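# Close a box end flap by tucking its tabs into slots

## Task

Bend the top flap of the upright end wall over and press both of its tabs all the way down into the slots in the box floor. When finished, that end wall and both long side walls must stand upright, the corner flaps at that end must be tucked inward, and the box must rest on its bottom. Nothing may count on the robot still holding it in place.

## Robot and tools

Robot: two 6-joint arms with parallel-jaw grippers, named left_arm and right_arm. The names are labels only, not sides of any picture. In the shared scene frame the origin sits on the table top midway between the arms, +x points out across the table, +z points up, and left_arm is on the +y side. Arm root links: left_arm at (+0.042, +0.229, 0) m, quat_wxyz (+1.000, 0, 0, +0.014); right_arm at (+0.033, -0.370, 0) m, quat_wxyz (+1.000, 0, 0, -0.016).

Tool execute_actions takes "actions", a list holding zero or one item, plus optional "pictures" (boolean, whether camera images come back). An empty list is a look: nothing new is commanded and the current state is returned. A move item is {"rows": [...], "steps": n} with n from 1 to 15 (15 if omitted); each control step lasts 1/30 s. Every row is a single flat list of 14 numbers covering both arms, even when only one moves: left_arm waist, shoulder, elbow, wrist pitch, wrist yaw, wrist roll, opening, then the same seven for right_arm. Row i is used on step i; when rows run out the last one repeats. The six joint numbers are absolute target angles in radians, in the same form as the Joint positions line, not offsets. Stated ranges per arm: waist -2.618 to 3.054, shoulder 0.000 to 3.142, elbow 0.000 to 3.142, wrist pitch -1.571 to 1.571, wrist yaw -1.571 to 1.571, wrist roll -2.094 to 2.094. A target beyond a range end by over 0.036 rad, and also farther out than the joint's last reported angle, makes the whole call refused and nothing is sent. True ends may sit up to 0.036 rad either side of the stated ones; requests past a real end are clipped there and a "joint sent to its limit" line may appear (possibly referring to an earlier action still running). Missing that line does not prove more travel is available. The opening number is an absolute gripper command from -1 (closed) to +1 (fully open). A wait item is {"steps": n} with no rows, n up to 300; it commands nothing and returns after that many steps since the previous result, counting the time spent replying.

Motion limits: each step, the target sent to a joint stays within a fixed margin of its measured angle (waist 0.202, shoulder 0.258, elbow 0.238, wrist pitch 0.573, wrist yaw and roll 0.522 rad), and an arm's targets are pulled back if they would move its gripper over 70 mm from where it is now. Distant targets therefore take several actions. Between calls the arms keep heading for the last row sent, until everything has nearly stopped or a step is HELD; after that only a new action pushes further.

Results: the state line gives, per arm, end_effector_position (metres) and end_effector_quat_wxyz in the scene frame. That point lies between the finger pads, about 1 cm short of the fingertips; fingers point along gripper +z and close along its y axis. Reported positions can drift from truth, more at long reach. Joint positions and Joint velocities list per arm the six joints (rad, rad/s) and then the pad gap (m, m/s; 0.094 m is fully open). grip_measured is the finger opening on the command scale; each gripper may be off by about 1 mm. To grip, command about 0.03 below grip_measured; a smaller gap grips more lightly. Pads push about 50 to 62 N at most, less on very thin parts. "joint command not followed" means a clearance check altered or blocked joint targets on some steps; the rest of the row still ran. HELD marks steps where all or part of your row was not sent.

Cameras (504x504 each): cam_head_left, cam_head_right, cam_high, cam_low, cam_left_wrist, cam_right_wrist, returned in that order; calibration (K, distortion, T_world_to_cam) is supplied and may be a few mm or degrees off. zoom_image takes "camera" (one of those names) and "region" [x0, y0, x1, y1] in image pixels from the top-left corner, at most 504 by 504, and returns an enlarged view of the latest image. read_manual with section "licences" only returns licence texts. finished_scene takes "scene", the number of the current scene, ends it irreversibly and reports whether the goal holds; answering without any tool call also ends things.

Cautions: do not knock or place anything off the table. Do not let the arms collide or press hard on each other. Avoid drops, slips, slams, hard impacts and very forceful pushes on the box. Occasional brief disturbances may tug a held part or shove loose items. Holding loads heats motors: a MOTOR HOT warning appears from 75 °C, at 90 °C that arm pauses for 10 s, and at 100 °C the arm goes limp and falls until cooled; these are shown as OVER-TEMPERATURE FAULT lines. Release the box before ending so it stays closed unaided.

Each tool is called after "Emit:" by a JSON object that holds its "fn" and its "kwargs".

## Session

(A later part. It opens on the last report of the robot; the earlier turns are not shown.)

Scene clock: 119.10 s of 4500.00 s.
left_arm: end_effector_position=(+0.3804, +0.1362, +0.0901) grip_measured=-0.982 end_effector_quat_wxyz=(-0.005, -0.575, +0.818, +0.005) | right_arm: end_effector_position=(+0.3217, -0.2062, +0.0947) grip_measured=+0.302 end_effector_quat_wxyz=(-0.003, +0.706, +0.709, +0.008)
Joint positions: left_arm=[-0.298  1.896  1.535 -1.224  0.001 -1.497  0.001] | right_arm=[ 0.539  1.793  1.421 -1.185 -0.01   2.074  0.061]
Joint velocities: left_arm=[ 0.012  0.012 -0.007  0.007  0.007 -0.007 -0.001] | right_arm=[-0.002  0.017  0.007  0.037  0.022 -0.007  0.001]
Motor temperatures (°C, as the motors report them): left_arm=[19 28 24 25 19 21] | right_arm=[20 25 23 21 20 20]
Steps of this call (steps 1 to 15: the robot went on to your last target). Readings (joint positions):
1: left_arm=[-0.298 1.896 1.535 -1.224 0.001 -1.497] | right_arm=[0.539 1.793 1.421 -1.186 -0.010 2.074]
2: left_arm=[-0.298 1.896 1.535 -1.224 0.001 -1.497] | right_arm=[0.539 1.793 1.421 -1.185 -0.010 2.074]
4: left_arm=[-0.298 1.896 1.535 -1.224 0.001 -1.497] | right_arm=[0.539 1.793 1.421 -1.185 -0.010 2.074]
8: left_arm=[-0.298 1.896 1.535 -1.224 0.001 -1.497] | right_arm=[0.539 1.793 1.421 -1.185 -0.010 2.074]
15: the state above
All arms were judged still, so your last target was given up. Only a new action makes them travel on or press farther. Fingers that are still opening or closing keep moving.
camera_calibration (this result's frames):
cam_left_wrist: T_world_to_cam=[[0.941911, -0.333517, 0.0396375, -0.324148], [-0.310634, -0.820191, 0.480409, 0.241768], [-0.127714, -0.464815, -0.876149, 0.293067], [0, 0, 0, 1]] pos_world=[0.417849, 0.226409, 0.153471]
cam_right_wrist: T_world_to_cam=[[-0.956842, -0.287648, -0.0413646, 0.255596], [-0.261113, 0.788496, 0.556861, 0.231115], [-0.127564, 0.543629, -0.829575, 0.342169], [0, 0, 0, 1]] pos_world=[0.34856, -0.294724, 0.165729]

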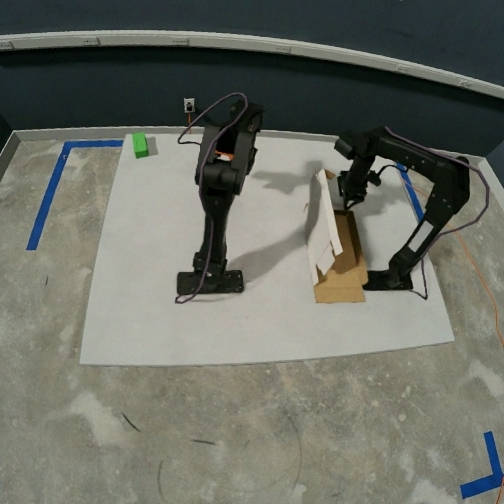

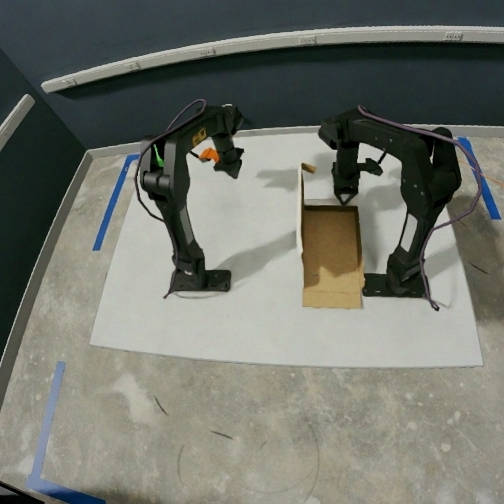

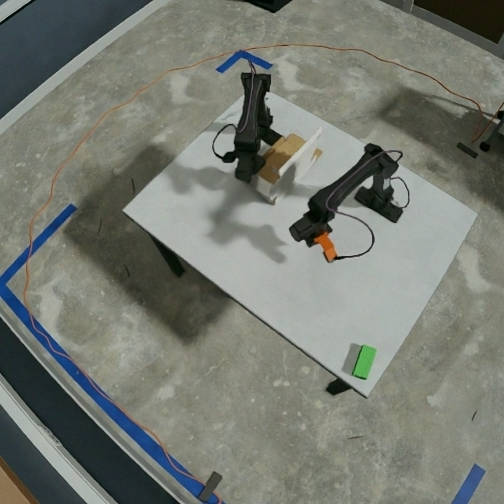

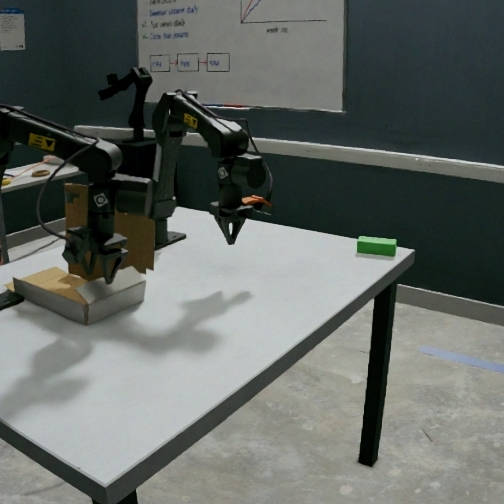

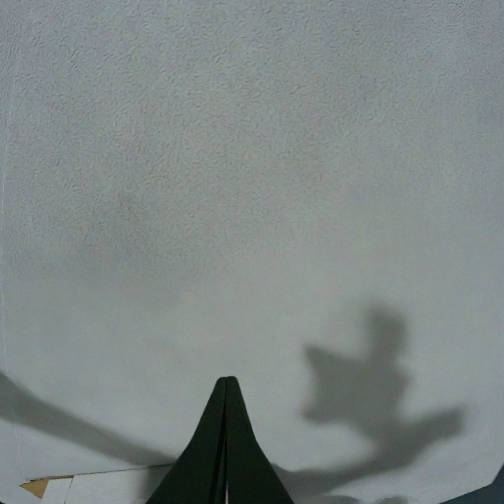

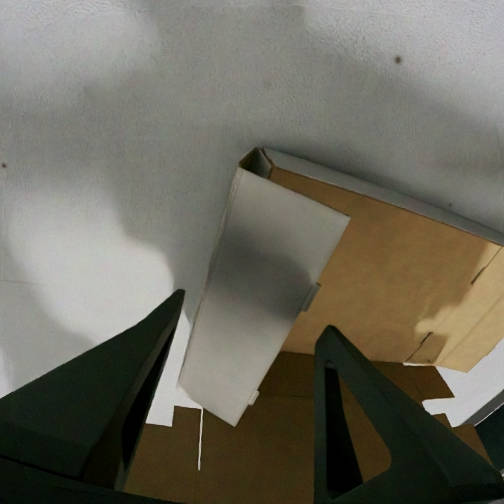

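Emit:
{"fn": "execute_actions", "kwargs": {"actions": [{"rows":[[-0.3,1.881,1.556,-1.246,0,-1.5,-1, 0.541,1.812,1.375,-1.125,0,2.07,0.3],[-0.3,1.881,1.556,-1.246,0,-1.5,-1, 0.541,1.812,1.375,-1.125,0,2.07,0.3],[-0.3,1.881,1.556,-1.246,0,-1.5,-1, 0.541,1.812,1.375,-1.125,0,2.07,0.3],[-0.3,1.881,1.556,-1.246,0,-1.5,-1, 0.541,1.812,1.375,-1.125,0,2.07,0.3],[-0.3,1.881,1.556,-1.246,0,-1.5,-1, 0.541,1.812,1.375,-1.125,0,2.07,0.3],[-0.3,1.881,1.556,-1.246,0,-1.5,-1, 0.541,1.827,1.33,-1.067,0,2.07,0.3]]}], "pictures": false}}

Emit:
{"fn": "execute_actions", "kwargs": {"actions": [{"rows":[[-0.3,1.881,1.556,-1.246,0,-1.5,-1, 0.541,1.842,1.285,-1.01,0,2.07,0.3],[-0.3,1.881,1.556,-1.246,0,-1.5,-1, 0.541,1.842,1.285,-1.01,0,2.07,0.3],[-0.3,1.881,1.556,-1.246,0,-1.5,-1, 0.541,1.842,1.285,-1.01,0,2.07,0.3],[-0.3,1.881,1.556,-1.246,0,-1.5,-1, 0.541,1.842,1.285,-1.01,0,2.07,0.3],[-0.3,1.881,1.556,-1.246,0,-1.5,-1, 0.541,1.842,1.285,-1.01,0,2.07,0.3],[-0.3,1.881,1.556,-1.246,0,-1.5,-1, 0.541,1.857,1.24,-0.951,0,2.07,0.3]]}], "pictures": false}}

Emit:
{"fn": "execute_actions", "kwargs": {"actions": [{"steps":15}]}}

Emit:
{"fn": "zoom_image", "kwargs": {"camera": "cam_low", "region": [30, 200, 200, 330]}}

Scene clock: 139.60 s of 4500.00 s.
left_arm: end_effector_position=(+0.3804, +0.1362, +0.0901) grip_measured=-0.982 end_effector_quat_wxyz=(-0.005, -0.575, +0.818, +0.005) | right_arm: end_effector_position=(+0.3234, -0.2053, +0.0648) grip_measured=+0.302 end_effector_quat_wxyz=(-0.004, +0.706, +0.709, +0.005)
Joint positions: left_arm=[-0.298  1.896  1.535 -1.224  0.001 -1.497  0.001] | right_arm=[ 0.539  1.827  1.343 -1.079 -0.01   2.074  0.061]
Joint velocities: left_arm=[-0.012  0.022 -0.002 -0.037  0.022 -0.007 -0.   ] | right_arm=[ 0.022 -0.007  0.007  0.095 -0.081 -0.051 -0.   ]
Motor temperatures (°C, as the motors report them): left_arm=[19 28 24 24 19 21] | right_arm=[20 25 23 21 20 20]
Steps of this call (steps 1 to 90: nothing new was sent; then 17.00 s passed at rest; steps 91 to 105: all 15 steps of this action). Readings (joint positions):
91: left_arm=[-0.298 1.896 1.535 -1.224 0.001 -1.497] | right_arm=[0.539 1.793 1.417 -1.178 -0.010 2.074]
92: left_arm=[-0.298 1.896 1.535 -1.224 0.001 -1.497] | right_arm=[0.539 1.793 1.410 -1.168 -0.010 2.074]
94: left_arm=[-0.298 1.896 1.535 -1.224 0.001 -1.497] | right_arm=[0.539 1.799 1.398 -1.153 -0.010 2.074]
98: left_arm=[-0.298 1.896 1.535 -1.224 0.001 -1.497] | right_arm=[0.539 1.809 1.361 -1.110 -0.010 2.074]
105: the state above

Scene clock: 140.10 s of 4500.00 s.
left_arm: end_effector_position=(+0.3804, +0.1362, +0.0901) grip_measured=-0.982 end_effector_quat_wxyz=(-0.005, -0.575, +0.818, +0.005) | right_arm: end_effector_position=(+0.3214, -0.2064, +0.0343) grip_measured=+0.302 end_effector_quat_wxyz=(-0.004, +0.706, +0.709, +0.004)
Joint positions: left_arm=[-0.298  1.896  1.535 -1.224  0.001 -1.497  0.001] | right_arm=[ 0.539  1.855  1.254 -0.963 -0.01   2.074  0.061]
Joint velocities: left_arm=[-0.002 -0.007 -0.012  0.037 -0.066 -0.066  0.001] | right_arm=[ 0.007 -0.002 -0.002  0.095  0.037 -0.051 -0.   ]
Motor temperatures (°C, as the motors report them): left_arm=[19 28 24 24 19 21] | right_arm=[20 25 23 21 20 20]
Steps of this call (steps 1 to 15: all 15 steps of this action). Readings (joint positions):
1: left_arm=[-0.298 1.896 1.535 -1.224 0.001 -1.497] | right_arm=[0.539 1.827 1.337 -1.070 -0.010 2.074]
2: left_arm=[-0.298 1.896 1.535 -1.224 0.001 -1.497] | right_arm=[0.539 1.827 1.328 -1.057 -0.010 2.074]
4: left_arm=[-0.298 1.896 1.535 -1.224 0.001 -1.497] | right_arm=[0.539 1.832 1.309 -1.040 -0.010 2.074]
8: left_arm=[-0.298 1.896 1.535 -1.224 0.001 -1.497] | right_arm=[0.539 1.841 1.270 -0.996 -0.010 2.074]
15: the state above

Scene clock: 140.60 s of 4500.00 s.
left_arm: end_effector_position=(+0.3804, +0.1362, +0.0901) grip_measured=-0.982 end_effector_quat_wxyz=(-0.005, -0.575, +0.818, +0.005) | right_arm: end_effector_position=(+0.3235, -0.2053, +0.0343) grip_measured=+0.302 end_effector_quat_wxyz=(-0.003, +0.706, +0.709, +0.009)
Joint positions: left_arm=[-0.298  1.896  1.535 -1.224  0.001 -1.497  0.001] | right_arm=[ 0.539  1.855  1.254 -0.954 -0.01   2.074  0.061]
Joint velocities: left_arm=[ 0.002 -0.012 -0.007  0.051 -0.007 -0.037  0.   ] | right_arm=[ 0.002 -0.017 -0.007  0.022 -0.037  0.007 -0.   ]
Motor temperatures (°C, as the motors report them): left_arm=[19 28 24 24 19 21] | right_arm=[20 25 23 21 20 20]
Steps of this call (steps 1 to 15: the robot went on to your last target). Readings (joint positions):
1: left_arm=[-0.298 1.896 1.535 -1.224 0.001 -1.497] | right_arm=[0.539 1.855 1.254 -0.961 -0.010 2.074]
2: left_arm=[-0.298 1.896 1.535 -1.224 0.001 -1.497] | right_arm=[0.539 1.855 1.254 -0.960 -0.010 2.074]
4: left_arm=[-0.298 1.896 1.535 -1.224 0.001 -1.497] | right_arm=[0.539 1.855 1.254 -0.957 -0.010 2.074]
8: left_arm=[-0.298 1.896 1.535 -1.224 0.001 -1.497] | right_arm=[0.539 1.855 1.254 -0.955 -0.010 2.074]
15: the state above
All arms were judged still, so your last target was given up. Only a new action makes them travel on or press farther. Fingers that are still opening or closing keep moving.
camera_calibration (this result's frames):
cam_left_wrist: T_world_to_cam=[[0.941911, -0.333517, 0.0396375, -0.324148], [-0.310634, -0.820191, 0.480409, 0.241768], [-0.127714, -0.464815, -0.876149, 0.293067], [0, 0, 0, 1]] pos_world=[0.417849, 0.226409, 0.153471]
cam_right_wrist: T_world_to_cam=[[-0.956829, -0.28764, -0.0417369, 0.255086], [-0.261298, 0.788393, 0.55692, 0.26447], [-0.127288, 0.543783, -0.829517, 0.291695], [0, 0, 0, 1]] pos_world=[0.350308, -0.293752, 0.105324]

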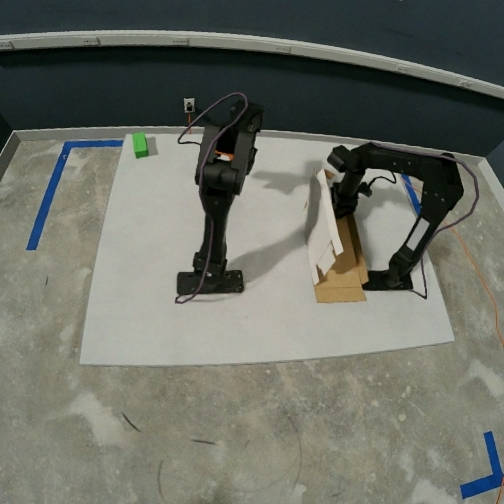

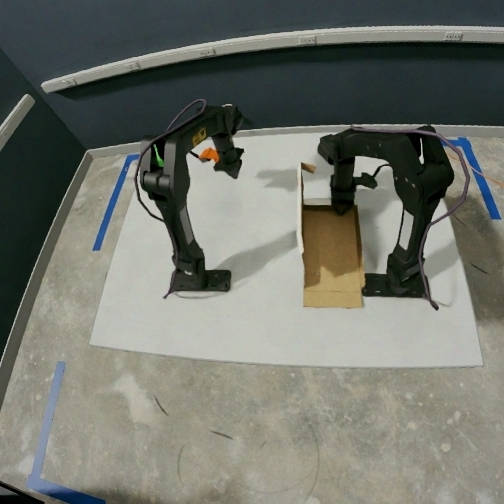

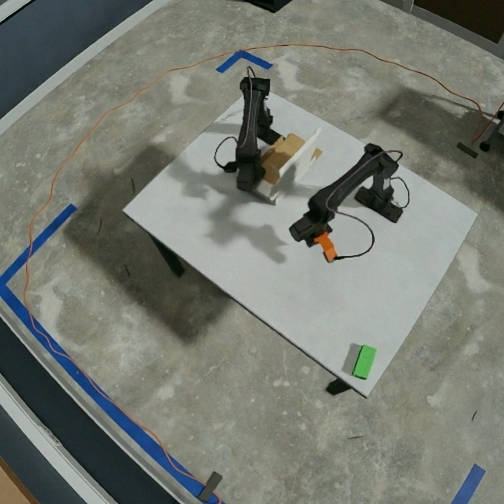

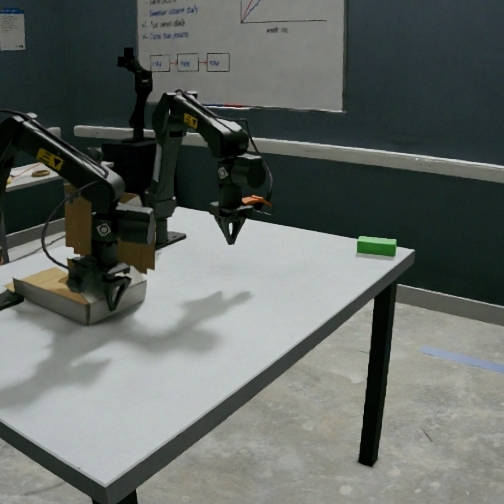

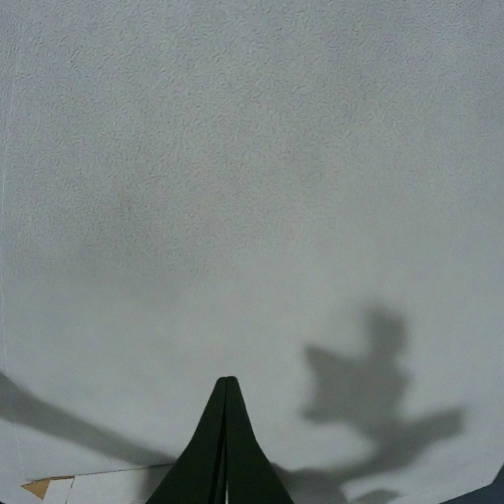

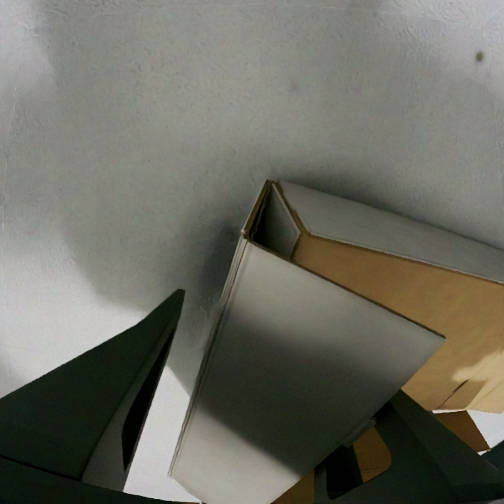

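Region (30, 200, 200, 330) of cam_low's 504x504 image, scaled by 2.965, with more detail than that image has; it fills the top 385 rows of this view, and the rest is white.

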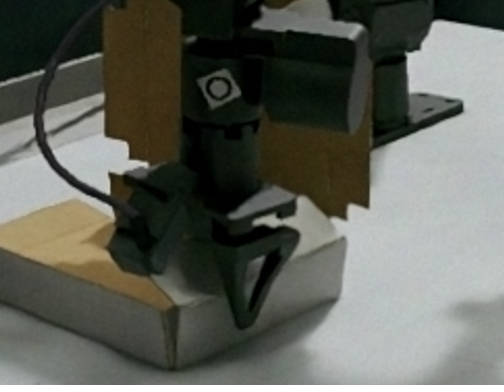

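Emit:
{"fn": "execute_actions", "kwargs": {"actions": [{"rows":[[-0.3,1.881,1.556,-1.246,0,-1.5,-1, 0.541,1.827,1.33,-1.067,0,2.07,0.3],[-0.3,1.881,1.556,-1.246,0,-1.5,-1, 0.541,1.827,1.33,-1.067,0,2.07,0.3],[-0.3,1.881,1.556,-1.246,0,-1.5,-1, 0.541,1.827,1.33,-1.067,0,2.07,0.3],[-0.3,1.881,1.556,-1.246,0,-1.5,-1, 0.541,1.827,1.33,-1.067,0,2.07,0.3],[-0.3,1.881,1.556,-1.246,0,-1.5,-1, 0.541,1.827,1.33,-1.067,0,2.07,0.3],[-0.3,1.881,1.556,-1.246,0,-1.5,-1, 0.541,1.827,1.33,-1.067,0,2.07,0.3],[-0.3,1.881,1.556,-1.246,0,-1.5,-1, 0.541,1.797,1.44,-1.182,0,2.07,0.3]]}], "pictures": false}}

Emit:
{"fn": "execute_actions", "kwargs": {"actions": [{"rows":[[-0.3,1.881,1.556,-1.246,0,-1.5,-1, 0.53,1.797,1.42,-1.155,0,2.07,-0.15]]}], "pictures": false}}

Emit:
{"fn": "execute_actions", "kwargs": {"actions": [{"rows":[[-0.3,1.881,1.556,-1.246,0,-1.5,-1, 0.53,1.812,1.375,-1.097,0,2.07,-0.15],[-0.3,1.881,1.556,-1.246,0,-1.5,-1, 0.53,1.812,1.375,-1.097,0,2.07,-0.15],[-0.3,1.881,1.556,-1.246,0,-1.5,-1, 0.53,1.812,1.375,-1.097,0,2.07,-0.15],[-0.3,1.881,1.556,-1.246,0,-1.5,-1, 0.53,1.812,1.375,-1.097,0,2.07,-0.15],[-0.3,1.881,1.556,-1.246,0,-1.5,-1, 0.53,1.812,1.375,-1.097,0,2.07,-0.15],[-0.3,1.881,1.556,-1.246,0,-1.5,-1, 0.53,1.827,1.33,-1.04,0,2.07,-0.15]]}], "pictures": false}}

Emit:
{"fn": "execute_actions", "kwargs": {"actions": [{"rows":[[-0.3,1.881,1.556,-1.246,0,-1.5,-1, 0.53,1.842,1.285,-0.982,0,2.07,-0.15],[-0.3,1.881,1.556,-1.246,0,-1.5,-1, 0.53,1.842,1.285,-0.982,0,2.07,-0.15],[-0.3,1.881,1.556,-1.246,0,-1.5,-1, 0.53,1.842,1.285,-0.982,0,2.07,-0.15],[-0.3,1.881,1.556,-1.246,0,-1.5,-1, 0.53,1.842,1.285,-0.982,0,2.07,-0.15],[-0.3,1.881,1.556,-1.246,0,-1.5,-1, 0.53,1.842,1.285,-0.982,0,2.07,-0.15],[-0.3,1.881,1.556,-1.246,0,-1.5,-1, 0.53,1.857,1.24,-0.923,0,2.07,-0.15]]}], "pictures": false}}

Emit:
{"fn": "execute_actions", "kwargs": {"actions": [{"steps":15}]}}

Emit:
{"fn": "zoom_image", "kwargs": {"camera": "cam_low", "region": [30, 200, 200, 330]}}

Scene clock: 169.93 s of 4500.00 s.
left_arm: end_effector_position=(+0.3804, +0.1362, +0.0901) grip_measured=-0.982 end_effector_quat_wxyz=(-0.005, -0.575, +0.818, +0.005) | right_arm: end_effector_position=(+0.3294, -0.2020, +0.0880) grip_measured=+0.302 end_effector_quat_wxyz=(-0.000, +0.705, +0.709, +0.018)
Joint positions: left_arm=[-0.298  1.896  1.535 -1.224  0.001 -1.497  0.001] | right_arm=[ 0.539  1.81   1.416 -1.142 -0.01   2.074  0.061]
Joint velocities: left_arm=[ 0.007 -0.002 -0.002  0.037 -0.051 -0.022 -0.   ] | right_arm=[-0.007 -0.007 -0.002 -0.271 -0.022 -0.007  0.   ]
Motor temperatures (°C, as the motors report them): left_arm=[19 29 24 24 19 21] | right_arm=[20 26 23 21 20 20]
Steps of this call (steps 1 to 90: nothing new was sent; then 25.83 s passed at rest; steps 91 to 105: all 15 steps of this action). Readings (joint positions):
91: left_arm=[-0.298 1.896 1.535 -1.224 0.001 -1.497] | right_arm=[0.539 1.855 1.260 -0.965 -0.010 2.074]
92: left_arm=[-0.298 1.896 1.535 -1.224 0.001 -1.497] | right_arm=[0.539 1.855 1.270 -0.984 -0.010 2.074]
94: left_arm=[-0.298 1.896 1.535 -1.224 0.001 -1.497] | right_arm=[0.539 1.853 1.290 -1.010 -0.010 2.074]
98: left_arm=[-0.298 1.896 1.535 -1.224 0.001 -1.497] | right_arm=[0.539 1.852 1.340 -1.076 -0.010 2.074]
105: the state above

Scene clock: 170.43 s of 4500.00 s.
left_arm: end_effector_position=(+0.3804, +0.1362, +0.0901) grip_measured=-0.982 end_effector_quat_wxyz=(-0.005, -0.575, +0.818, +0.005) | right_arm: end_effector_position=(+0.3290, -0.2033, +0.0880) grip_measured=-0.148 end_effector_quat_wxyz=(-0.001, +0.706, +0.708, +0.016)
Joint positions: left_arm=[-0.298  1.896  1.535 -1.224  0.001 -1.497  0.001] | right_arm=[ 0.537  1.81   1.416 -1.146 -0.01   2.074  0.04 ]
Joint velocities: left_arm=[-0.007 -0.002 -0.002  0.007 -0.007  0.066 -0.001] | right_arm=[-0.002  0.002 -0.002 -0.007  0.051 -0.037  0.   ]
Motor temperatures (°C, as the motors report them): left_arm=[19 29 24 24 19 21] | right_arm=[20 26 23 21 20 20]
Steps of this call (steps 1 to 15: all 15 steps of this action). Readings (joint positions):
1: left_arm=[-0.298 1.896 1.535 -1.224 0.001 -1.497] | right_arm=[0.539 1.810 1.416 -1.145 -0.010 2.074]
2: left_arm=[-0.298 1.896 1.535 -1.224 0.001 -1.497] | right_arm=[0.539 1.810 1.416 -1.146 -0.010 2.074]
4: left_arm=[-0.298 1.896 1.535 -1.224 0.001 -1.497] | right_arm=[0.539 1.810 1.416 -1.146 -0.010 2.074]
8: left_arm=[-0.298 1.896 1.535 -1.224 0.001 -1.497] | right_arm=[0.537 1.810 1.416 -1.146 -0.010 2.074]
15: the state above

Scene clock: 170.93 s of 4500.00 s.
left_arm: end_effector_position=(+0.3804, +0.1362, +0.0901) grip_measured=-0.982 end_effector_quat_wxyz=(-0.005, -0.575, +0.818, +0.005) | right_arm: end_effector_position=(+0.3311, -0.2021, +0.0698) grip_measured=-0.148 end_effector_quat_wxyz=(+0.002, +0.706, +0.708, +0.024)
Joint positions: left_arm=[-0.298  1.896  1.535 -1.224  0.001 -1.497  0.001] | right_arm=[ 0.537  1.817  1.35  -1.057 -0.01   2.074  0.04 ]
Joint velocities: left_arm=[-0.002 -0.017  0.007  0.022 -0.022 -0.037 -0.001] | right_arm=[-0.007  0.002 -0.027 -0.022  0.022 -0.022  0.001]
Motor temperatures (°C, as the motors report them): left_arm=[19 29 24 24 19 21] | right_arm=[20 26 23 21 20 20]
Steps of this call (steps 1 to 15: all 15 steps of this action). Readings (joint positions):
1: left_arm=[-0.298 1.896 1.535 -1.224 0.001 -1.497] | right_arm=[0.537 1.810 1.413 -1.140 -0.010 2.074]
2: left_arm=[-0.298 1.896 1.535 -1.224 0.001 -1.497] | right_arm=[0.537 1.810 1.407 -1.132 -0.010 2.074]
4: left_arm=[-0.298 1.896 1.535 -1.224 0.001 -1.497] | right_arm=[0.537 1.810 1.395 -1.119 -0.010 2.074]
8: left_arm=[-0.298 1.896 1.535 -1.224 0.001 -1.497] | right_arm=[0.537 1.812 1.366 -1.079 -0.010 2.074]
15: the state above

Scene clock: 171.43 s of 4500.00 s.
left_arm: end_effector_position=(+0.3804, +0.1362, +0.0901) grip_measured=-0.982 end_effector_quat_wxyz=(-0.005, -0.575, +0.818, +0.005) | right_arm: end_effector_position=(+0.3296, -0.2027, +0.0453) grip_measured=-0.148 end_effector_quat_wxyz=(+0.002, +0.706, +0.708, +0.026)
Joint positions: left_arm=[-0.298  1.896  1.535 -1.224  0.001 -1.497  0.001] | right_arm=[ 0.537  1.834  1.271 -0.957 -0.011  2.074  0.04 ]
Joint velocities: left_arm=[ 0.002 -0.007 -0.012 -0.022  0.066 -0.007 -0.   ] | right_arm=[-0.022  0.002  0.017  0.022  0.081  0.051 -0.001]
Motor temperatures (°C, as the motors report them): left_arm=[19 29 24 24 19 21] | right_arm=[20 26 23 21 20 20]
Steps of this call (steps 1 to 15: all 15 steps of this action). Readings (joint positions):
1: left_arm=[-0.298 1.896 1.535 -1.224 0.001 -1.497] | right_arm=[0.537 1.817 1.344 -1.047 -0.010 2.074]
2: left_arm=[-0.298 1.896 1.535 -1.224 0.001 -1.497] | right_arm=[0.537 1.817 1.335 -1.035 -0.010 2.074]
4: left_arm=[-0.298 1.896 1.535 -1.224 0.001 -1.497] | right_arm=[0.537 1.822 1.316 -1.017 -0.010 2.074]
8: left_arm=[-0.298 1.896 1.535 -1.224 0.001 -1.497] | right_arm=[0.537 1.830 1.280 -0.970 -0.010 2.074]
15: the state above

Scene clock: 171.93 s of 4500.00 s.
left_arm: end_effector_position=(+0.3804, +0.1362, +0.0901) grip_measured=-0.982 end_effector_quat_wxyz=(-0.005, -0.575, +0.818, +0.005) | right_arm: end_effector_position=(+0.3296, -0.2027, +0.0453) grip_measured=-0.148 end_effector_quat_wxyz=(+0.002, +0.706, +0.708, +0.026)
Joint positions: left_arm=[-0.298  1.896  1.535 -1.224  0.001 -1.497  0.001] | right_arm=[ 0.537  1.834  1.271 -0.957 -0.011  2.074  0.04 ]
Joint velocities: left_arm=[ 0.007 -0.012 -0.007  0.037 -0.007  0.007 -0.   ] | right_arm=[-0.002 -0.002 -0.002  0.007 -0.022  0.022 -0.   ]
Motor temperatures (°C, as the motors report them): left_arm=[19 29 24 24 19 21] | right_arm=[20 26 23 21 20 20]
Steps of this call (steps 1 to 15: the robot went on to your last target). Readings (joint positions):
1: left_arm=[-0.298 1.896 1.535 -1.224 0.001 -1.497] | right_arm=[0.537 1.834 1.271 -0.957 -0.011 2.074]
2: left_arm=[-0.298 1.896 1.535 -1.224 0.001 -1.497] | right_arm=[0.537 1.834 1.271 -0.957 -0.011 2.074]
4: left_arm=[-0.298 1.896 1.535 -1.224 0.001 -1.497] | right_arm=[0.537 1.834 1.271 -0.957 -0.011 2.074]
8: left_arm=[-0.298 1.896 1.535 -1.224 0.001 -1.497] | right_arm=[0.537 1.834 1.271 -0.957 -0.011 2.074]
15: the state above
All arms were judged still, so your last target was given up. Only a new action makes them travel on or press farther. Fingers that are still opening or closing keep moving.
camera_calibration (this result's frames):
cam_left_wrist: T_world_to_cam=[[0.941911, -0.333517, 0.0396375, -0.324148], [-0.310634, -0.820191, 0.480409, 0.241768], [-0.127714, -0.464815, -0.876149, 0.293067], [0, 0, 0, 1]] pos_world=[0.417849, 0.226409, 0.153471]
cam_right_wrist: T_world_to_cam=[[-0.955702, -0.284429, -0.0757221, 0.263916], [-0.276417, 0.778914, 0.562927, 0.260716], [-0.101132, 0.558921, -0.82303, 0.294313], [0, 0, 0, 1]] pos_world=[0.354056, -0.292508, 0.115449]

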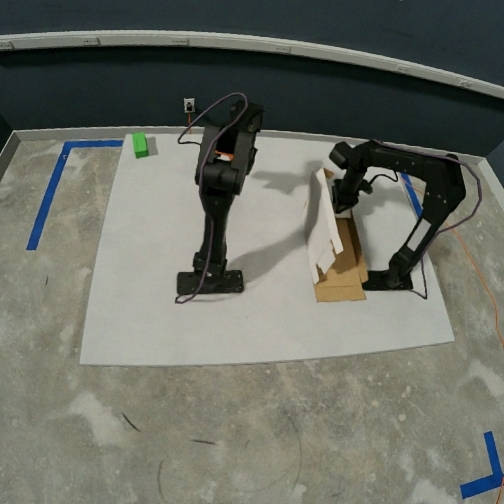

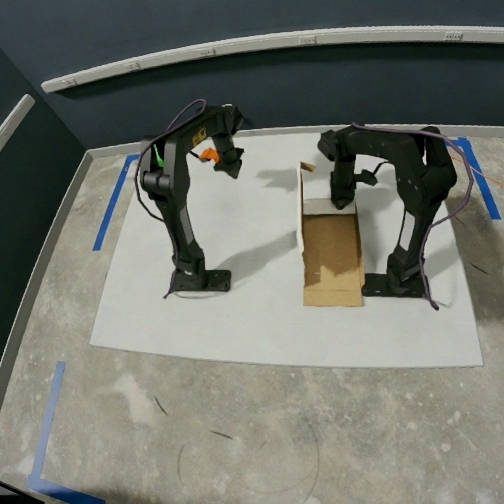

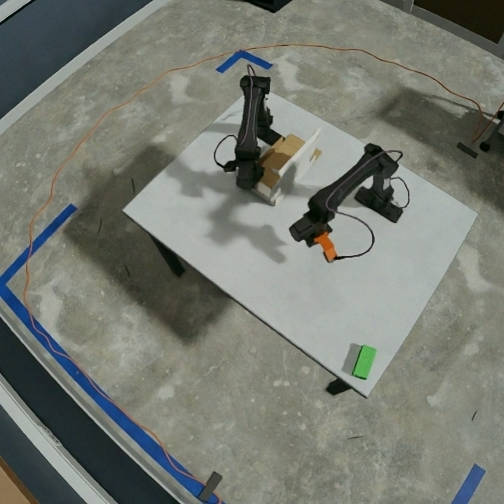

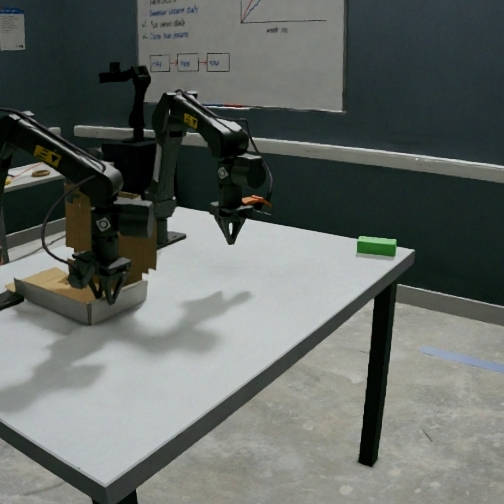

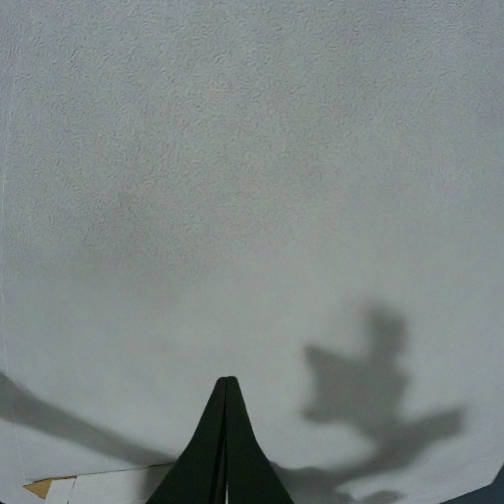

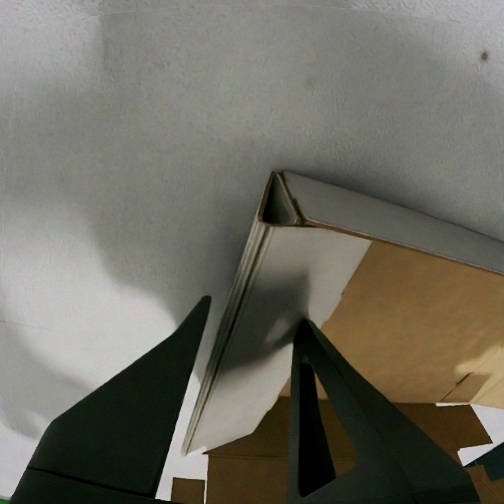

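Region (30, 200, 200, 330) of cam_low's 504x504 image, scaled by 2.965, with more detail than that image has; it fills the top 385 rows of this view, and the rest is white.

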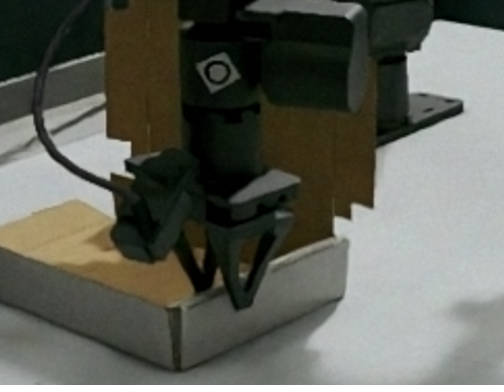

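Emit:
{"fn": "execute_actions", "kwargs": {"actions": [{"rows":[[-0.3,1.881,1.556,-1.246,0,-1.5,-1, 0.53,1.875,1.23,-0.9,0,2.07,-0.5]]}], "pictures": false}}

Emit:
{"fn": "execute_actions", "kwargs": {"actions": [{"rows":[[-0.3,1.881,1.556,-1.246,0,-1.5,-1, 0.53,1.875,1.23,-0.9,0,2.07,-1]]}], "pictures": false}}

Emit:
{"fn": "execute_actions", "kwargs": {"actions": [{"steps":15}]}}

Scene clock: 180.00 s of 4500.00 s.
left_arm: end_effector_position=(+0.3804, +0.1362, +0.0901) grip_measured=-0.982 end_effector_quat_wxyz=(-0.005, -0.575, +0.818, +0.005) | right_arm: end_effector_position=(+0.3289, -0.2024, +0.0380) grip_measured=-0.497 end_effector_quat_wxyz=(-0.001, +0.706, +0.708, +0.023)
Joint positions: left_arm=[-0.298  1.896  1.535 -1.224  0.001 -1.497  0.001] | right_arm=[ 0.536  1.848  1.258 -0.938 -0.015  2.073  0.024]
Joint velocities: left_arm=[-0.007  0.002  0.007 -0.022 -0.037 -0.037 -0.   ] | right_arm=[ 0.007  0.017 -0.007 -0.022  0.037 -0.007 -0.   ]
Motor temperatures (°C, as the motors report them): left_arm=[19 29 25 24 19 21] | right_arm=[20 25 22 21 20 20]
Steps of this call (steps 1 to 90: nothing new was sent; then 4.57 s passed at rest; steps 91 to 105: all 15 steps of this action). Readings (joint positions):
91: left_arm=[-0.298 1.896 1.535 -1.224 0.001 -1.497] | right_arm=[0.537 1.834 1.270 -0.957 -0.013 2.074]
92: left_arm=[-0.298 1.896 1.535 -1.224 0.001 -1.497] | right_arm=[0.537 1.834 1.267 -0.951 -0.012 2.073]
94: left_arm=[-0.298 1.896 1.535 -1.224 0.001 -1.497] | right_arm=[0.536 1.838 1.264 -0.946 -0.013 2.073]
98: left_arm=[-0.298 1.896 1.535 -1.224 0.001 -1.497] | right_arm=[0.536 1.846 1.259 -0.940 -0.015 2.073]
105: the state above

Scene clock: 180.50 s of 4500.00 s.
left_arm: end_effector_position=(+0.3804, +0.1362, +0.0901) grip_measured=-0.982 end_effector_quat_wxyz=(-0.005, -0.575, +0.818, +0.005) | right_arm: end_effector_position=(+0.3348, -0.2017, +0.0373) grip_measured=-0.901 end_effector_quat_wxyz=(+0.004, +0.707, +0.707, +0.032)
Joint positions: left_arm=[-0.298  1.896  1.535 -1.224  0.001 -1.497  0.001] | right_arm=[ 0.533  1.851  1.258 -0.915 -0.01   2.072  0.005]
Joint velocities: left_arm=[-0.007 -0.002  0.022  0.022  0.066 -0.11   0.   ] | right_arm=[-0.002 -0.007 -0.012 -0.051  0.066 -0.037  0.   ]
Motor temperatures (°C, as the motors report them): left_arm=[19 29 25 24 19 21] | right_arm=[20 25 22 21 20 20]
Steps of this call (steps 1 to 15: all 15 steps of this action). Readings (joint positions):
1: left_arm=[-0.298 1.896 1.535 -1.224 0.001 -1.497] | right_arm=[0.536 1.848 1.258 -0.936 -0.014 2.073]
2: left_arm=[-0.298 1.896 1.535 -1.224 0.001 -1.497] | right_arm=[0.536 1.849 1.258 -0.929 -0.013 2.073]
4: left_arm=[-0.298 1.896 1.535 -1.224 0.001 -1.497] | right_arm=[0.535 1.851 1.258 -0.919 -0.012 2.073]
8: left_arm=[-0.298 1.896 1.535 -1.224 0.001 -1.497] | right_arm=[0.533 1.851 1.258 -0.917 -0.010 2.072]
15: the state above

Scene clock: 181.00 s of 4500.00 s.
left_arm: end_effector_position=(+0.3804, +0.1362, +0.0901) grip_measured=-0.982 end_effector_quat_wxyz=(-0.005, -0.575, +0.818, +0.005) | right_arm: end_effector_position=(+0.3348, -0.2017, +0.0373) grip_measured=-0.901 end_effector_quat_wxyz=(+0.004, +0.707, +0.707, +0.032)
Joint positions: left_arm=[-0.298  1.896  1.535 -1.224  0.001 -1.497  0.001] | right_arm=[ 0.533  1.851  1.258 -0.915 -0.01   2.072  0.005]
Joint velocities: left_arm=[-0.007 -0.007 -0.007  0.007 -0.081 -0.066 -0.   ] | right_arm=[ 0.002  0.002  0.012 -0.022  0.037  0.066 -0.   ]
Motor temperatures (°C, as the motors report them): left_arm=[19 29 25 24 19 21] | right_arm=[20 25 22 21 20 20]
Steps of this call (steps 1 to 15: the robot went on to your last target). Readings (joint positions):
1: left_arm=[-0.298 1.896 1.535 -1.224 0.001 -1.497] | right_arm=[0.533 1.851 1.258 -0.915 -0.010 2.072]
2: left_arm=[-0.298 1.896 1.535 -1.224 0.001 -1.497] | right_arm=[0.533 1.851 1.258 -0.915 -0.010 2.072]
4: left_arm=[-0.298 1.896 1.535 -1.224 0.001 -1.497] | right_arm=[0.533 1.851 1.258 -0.915 -0.010 2.072]
8: left_arm=[-0.298 1.896 1.535 -1.224 0.001 -1.497] | right_arm=[0.533 1.851 1.258 -0.915 -0.010 2.072]
15: the state above
All arms were judged still, so your last target was given up. Only a new action makes them travel on or press farther. Fingers that are still opening or closing keep moving.
camera_calibration (this result's frames):
cam_left_wrist: T_world_to_cam=[[0.941911, -0.333517, 0.0396375, -0.324148], [-0.310634, -0.820191, 0.480409, 0.241768], [-0.127714, -0.464815, -0.876149, 0.293067], [0, 0, 0, 1]] pos_world=[0.417849, 0.226409, 0.153471]
cam_right_wrist: T_world_to_cam=[[-0.955384, -0.281753, -0.0886364, 0.269487], [-0.281335, 0.776662, 0.563601, 0.267055], [-0.0899558, 0.563392, -0.821278, 0.284795], [0, 0, 0, 1]] pos_world=[0.358215, -0.291934, 0.107269]

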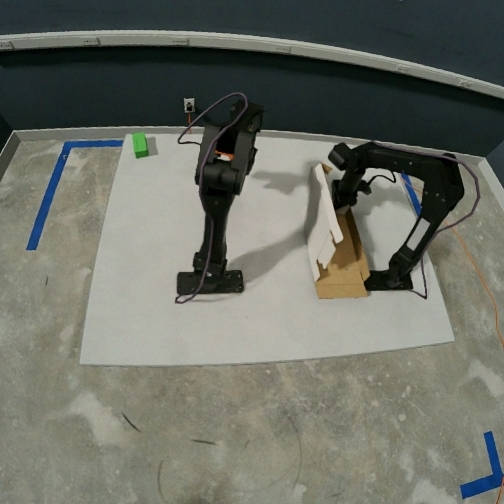

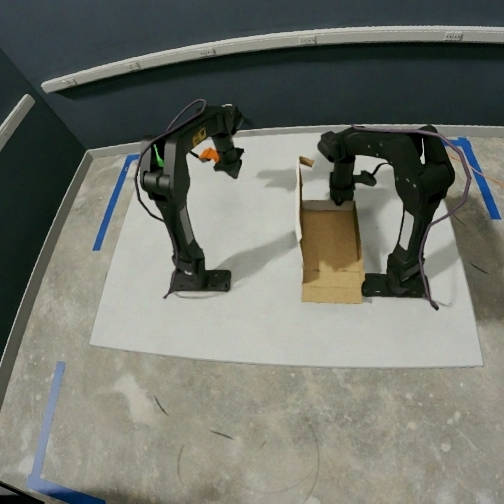

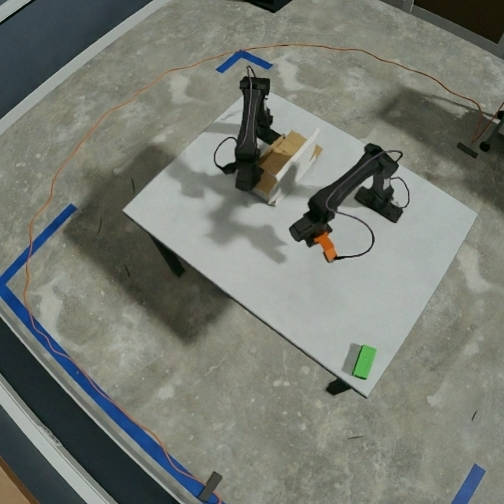

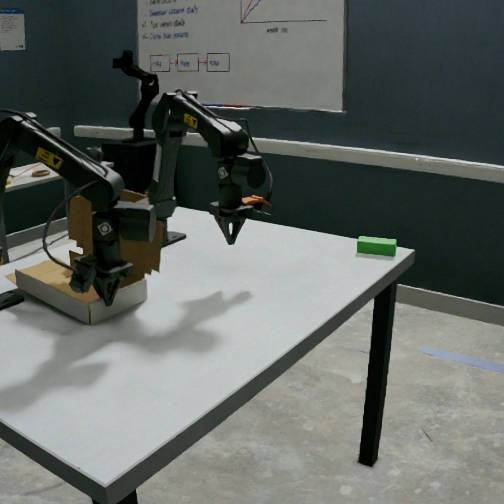

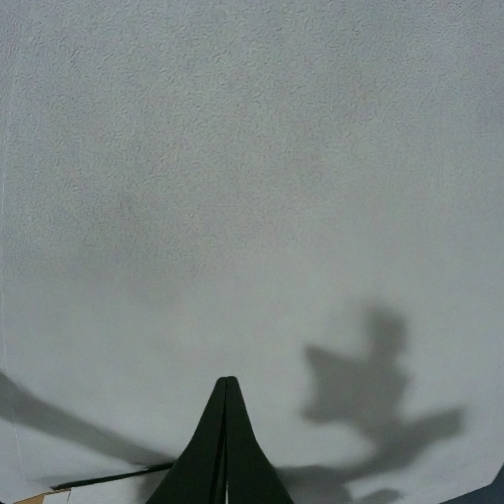

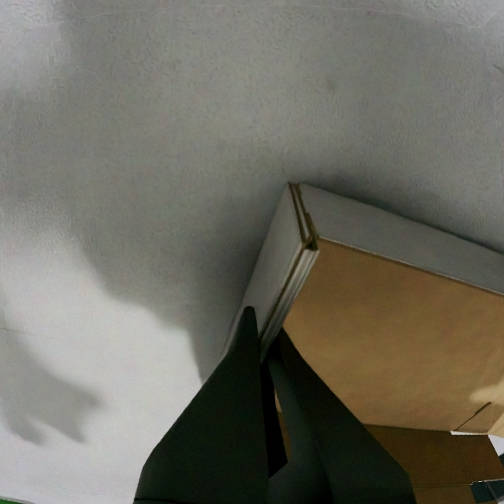

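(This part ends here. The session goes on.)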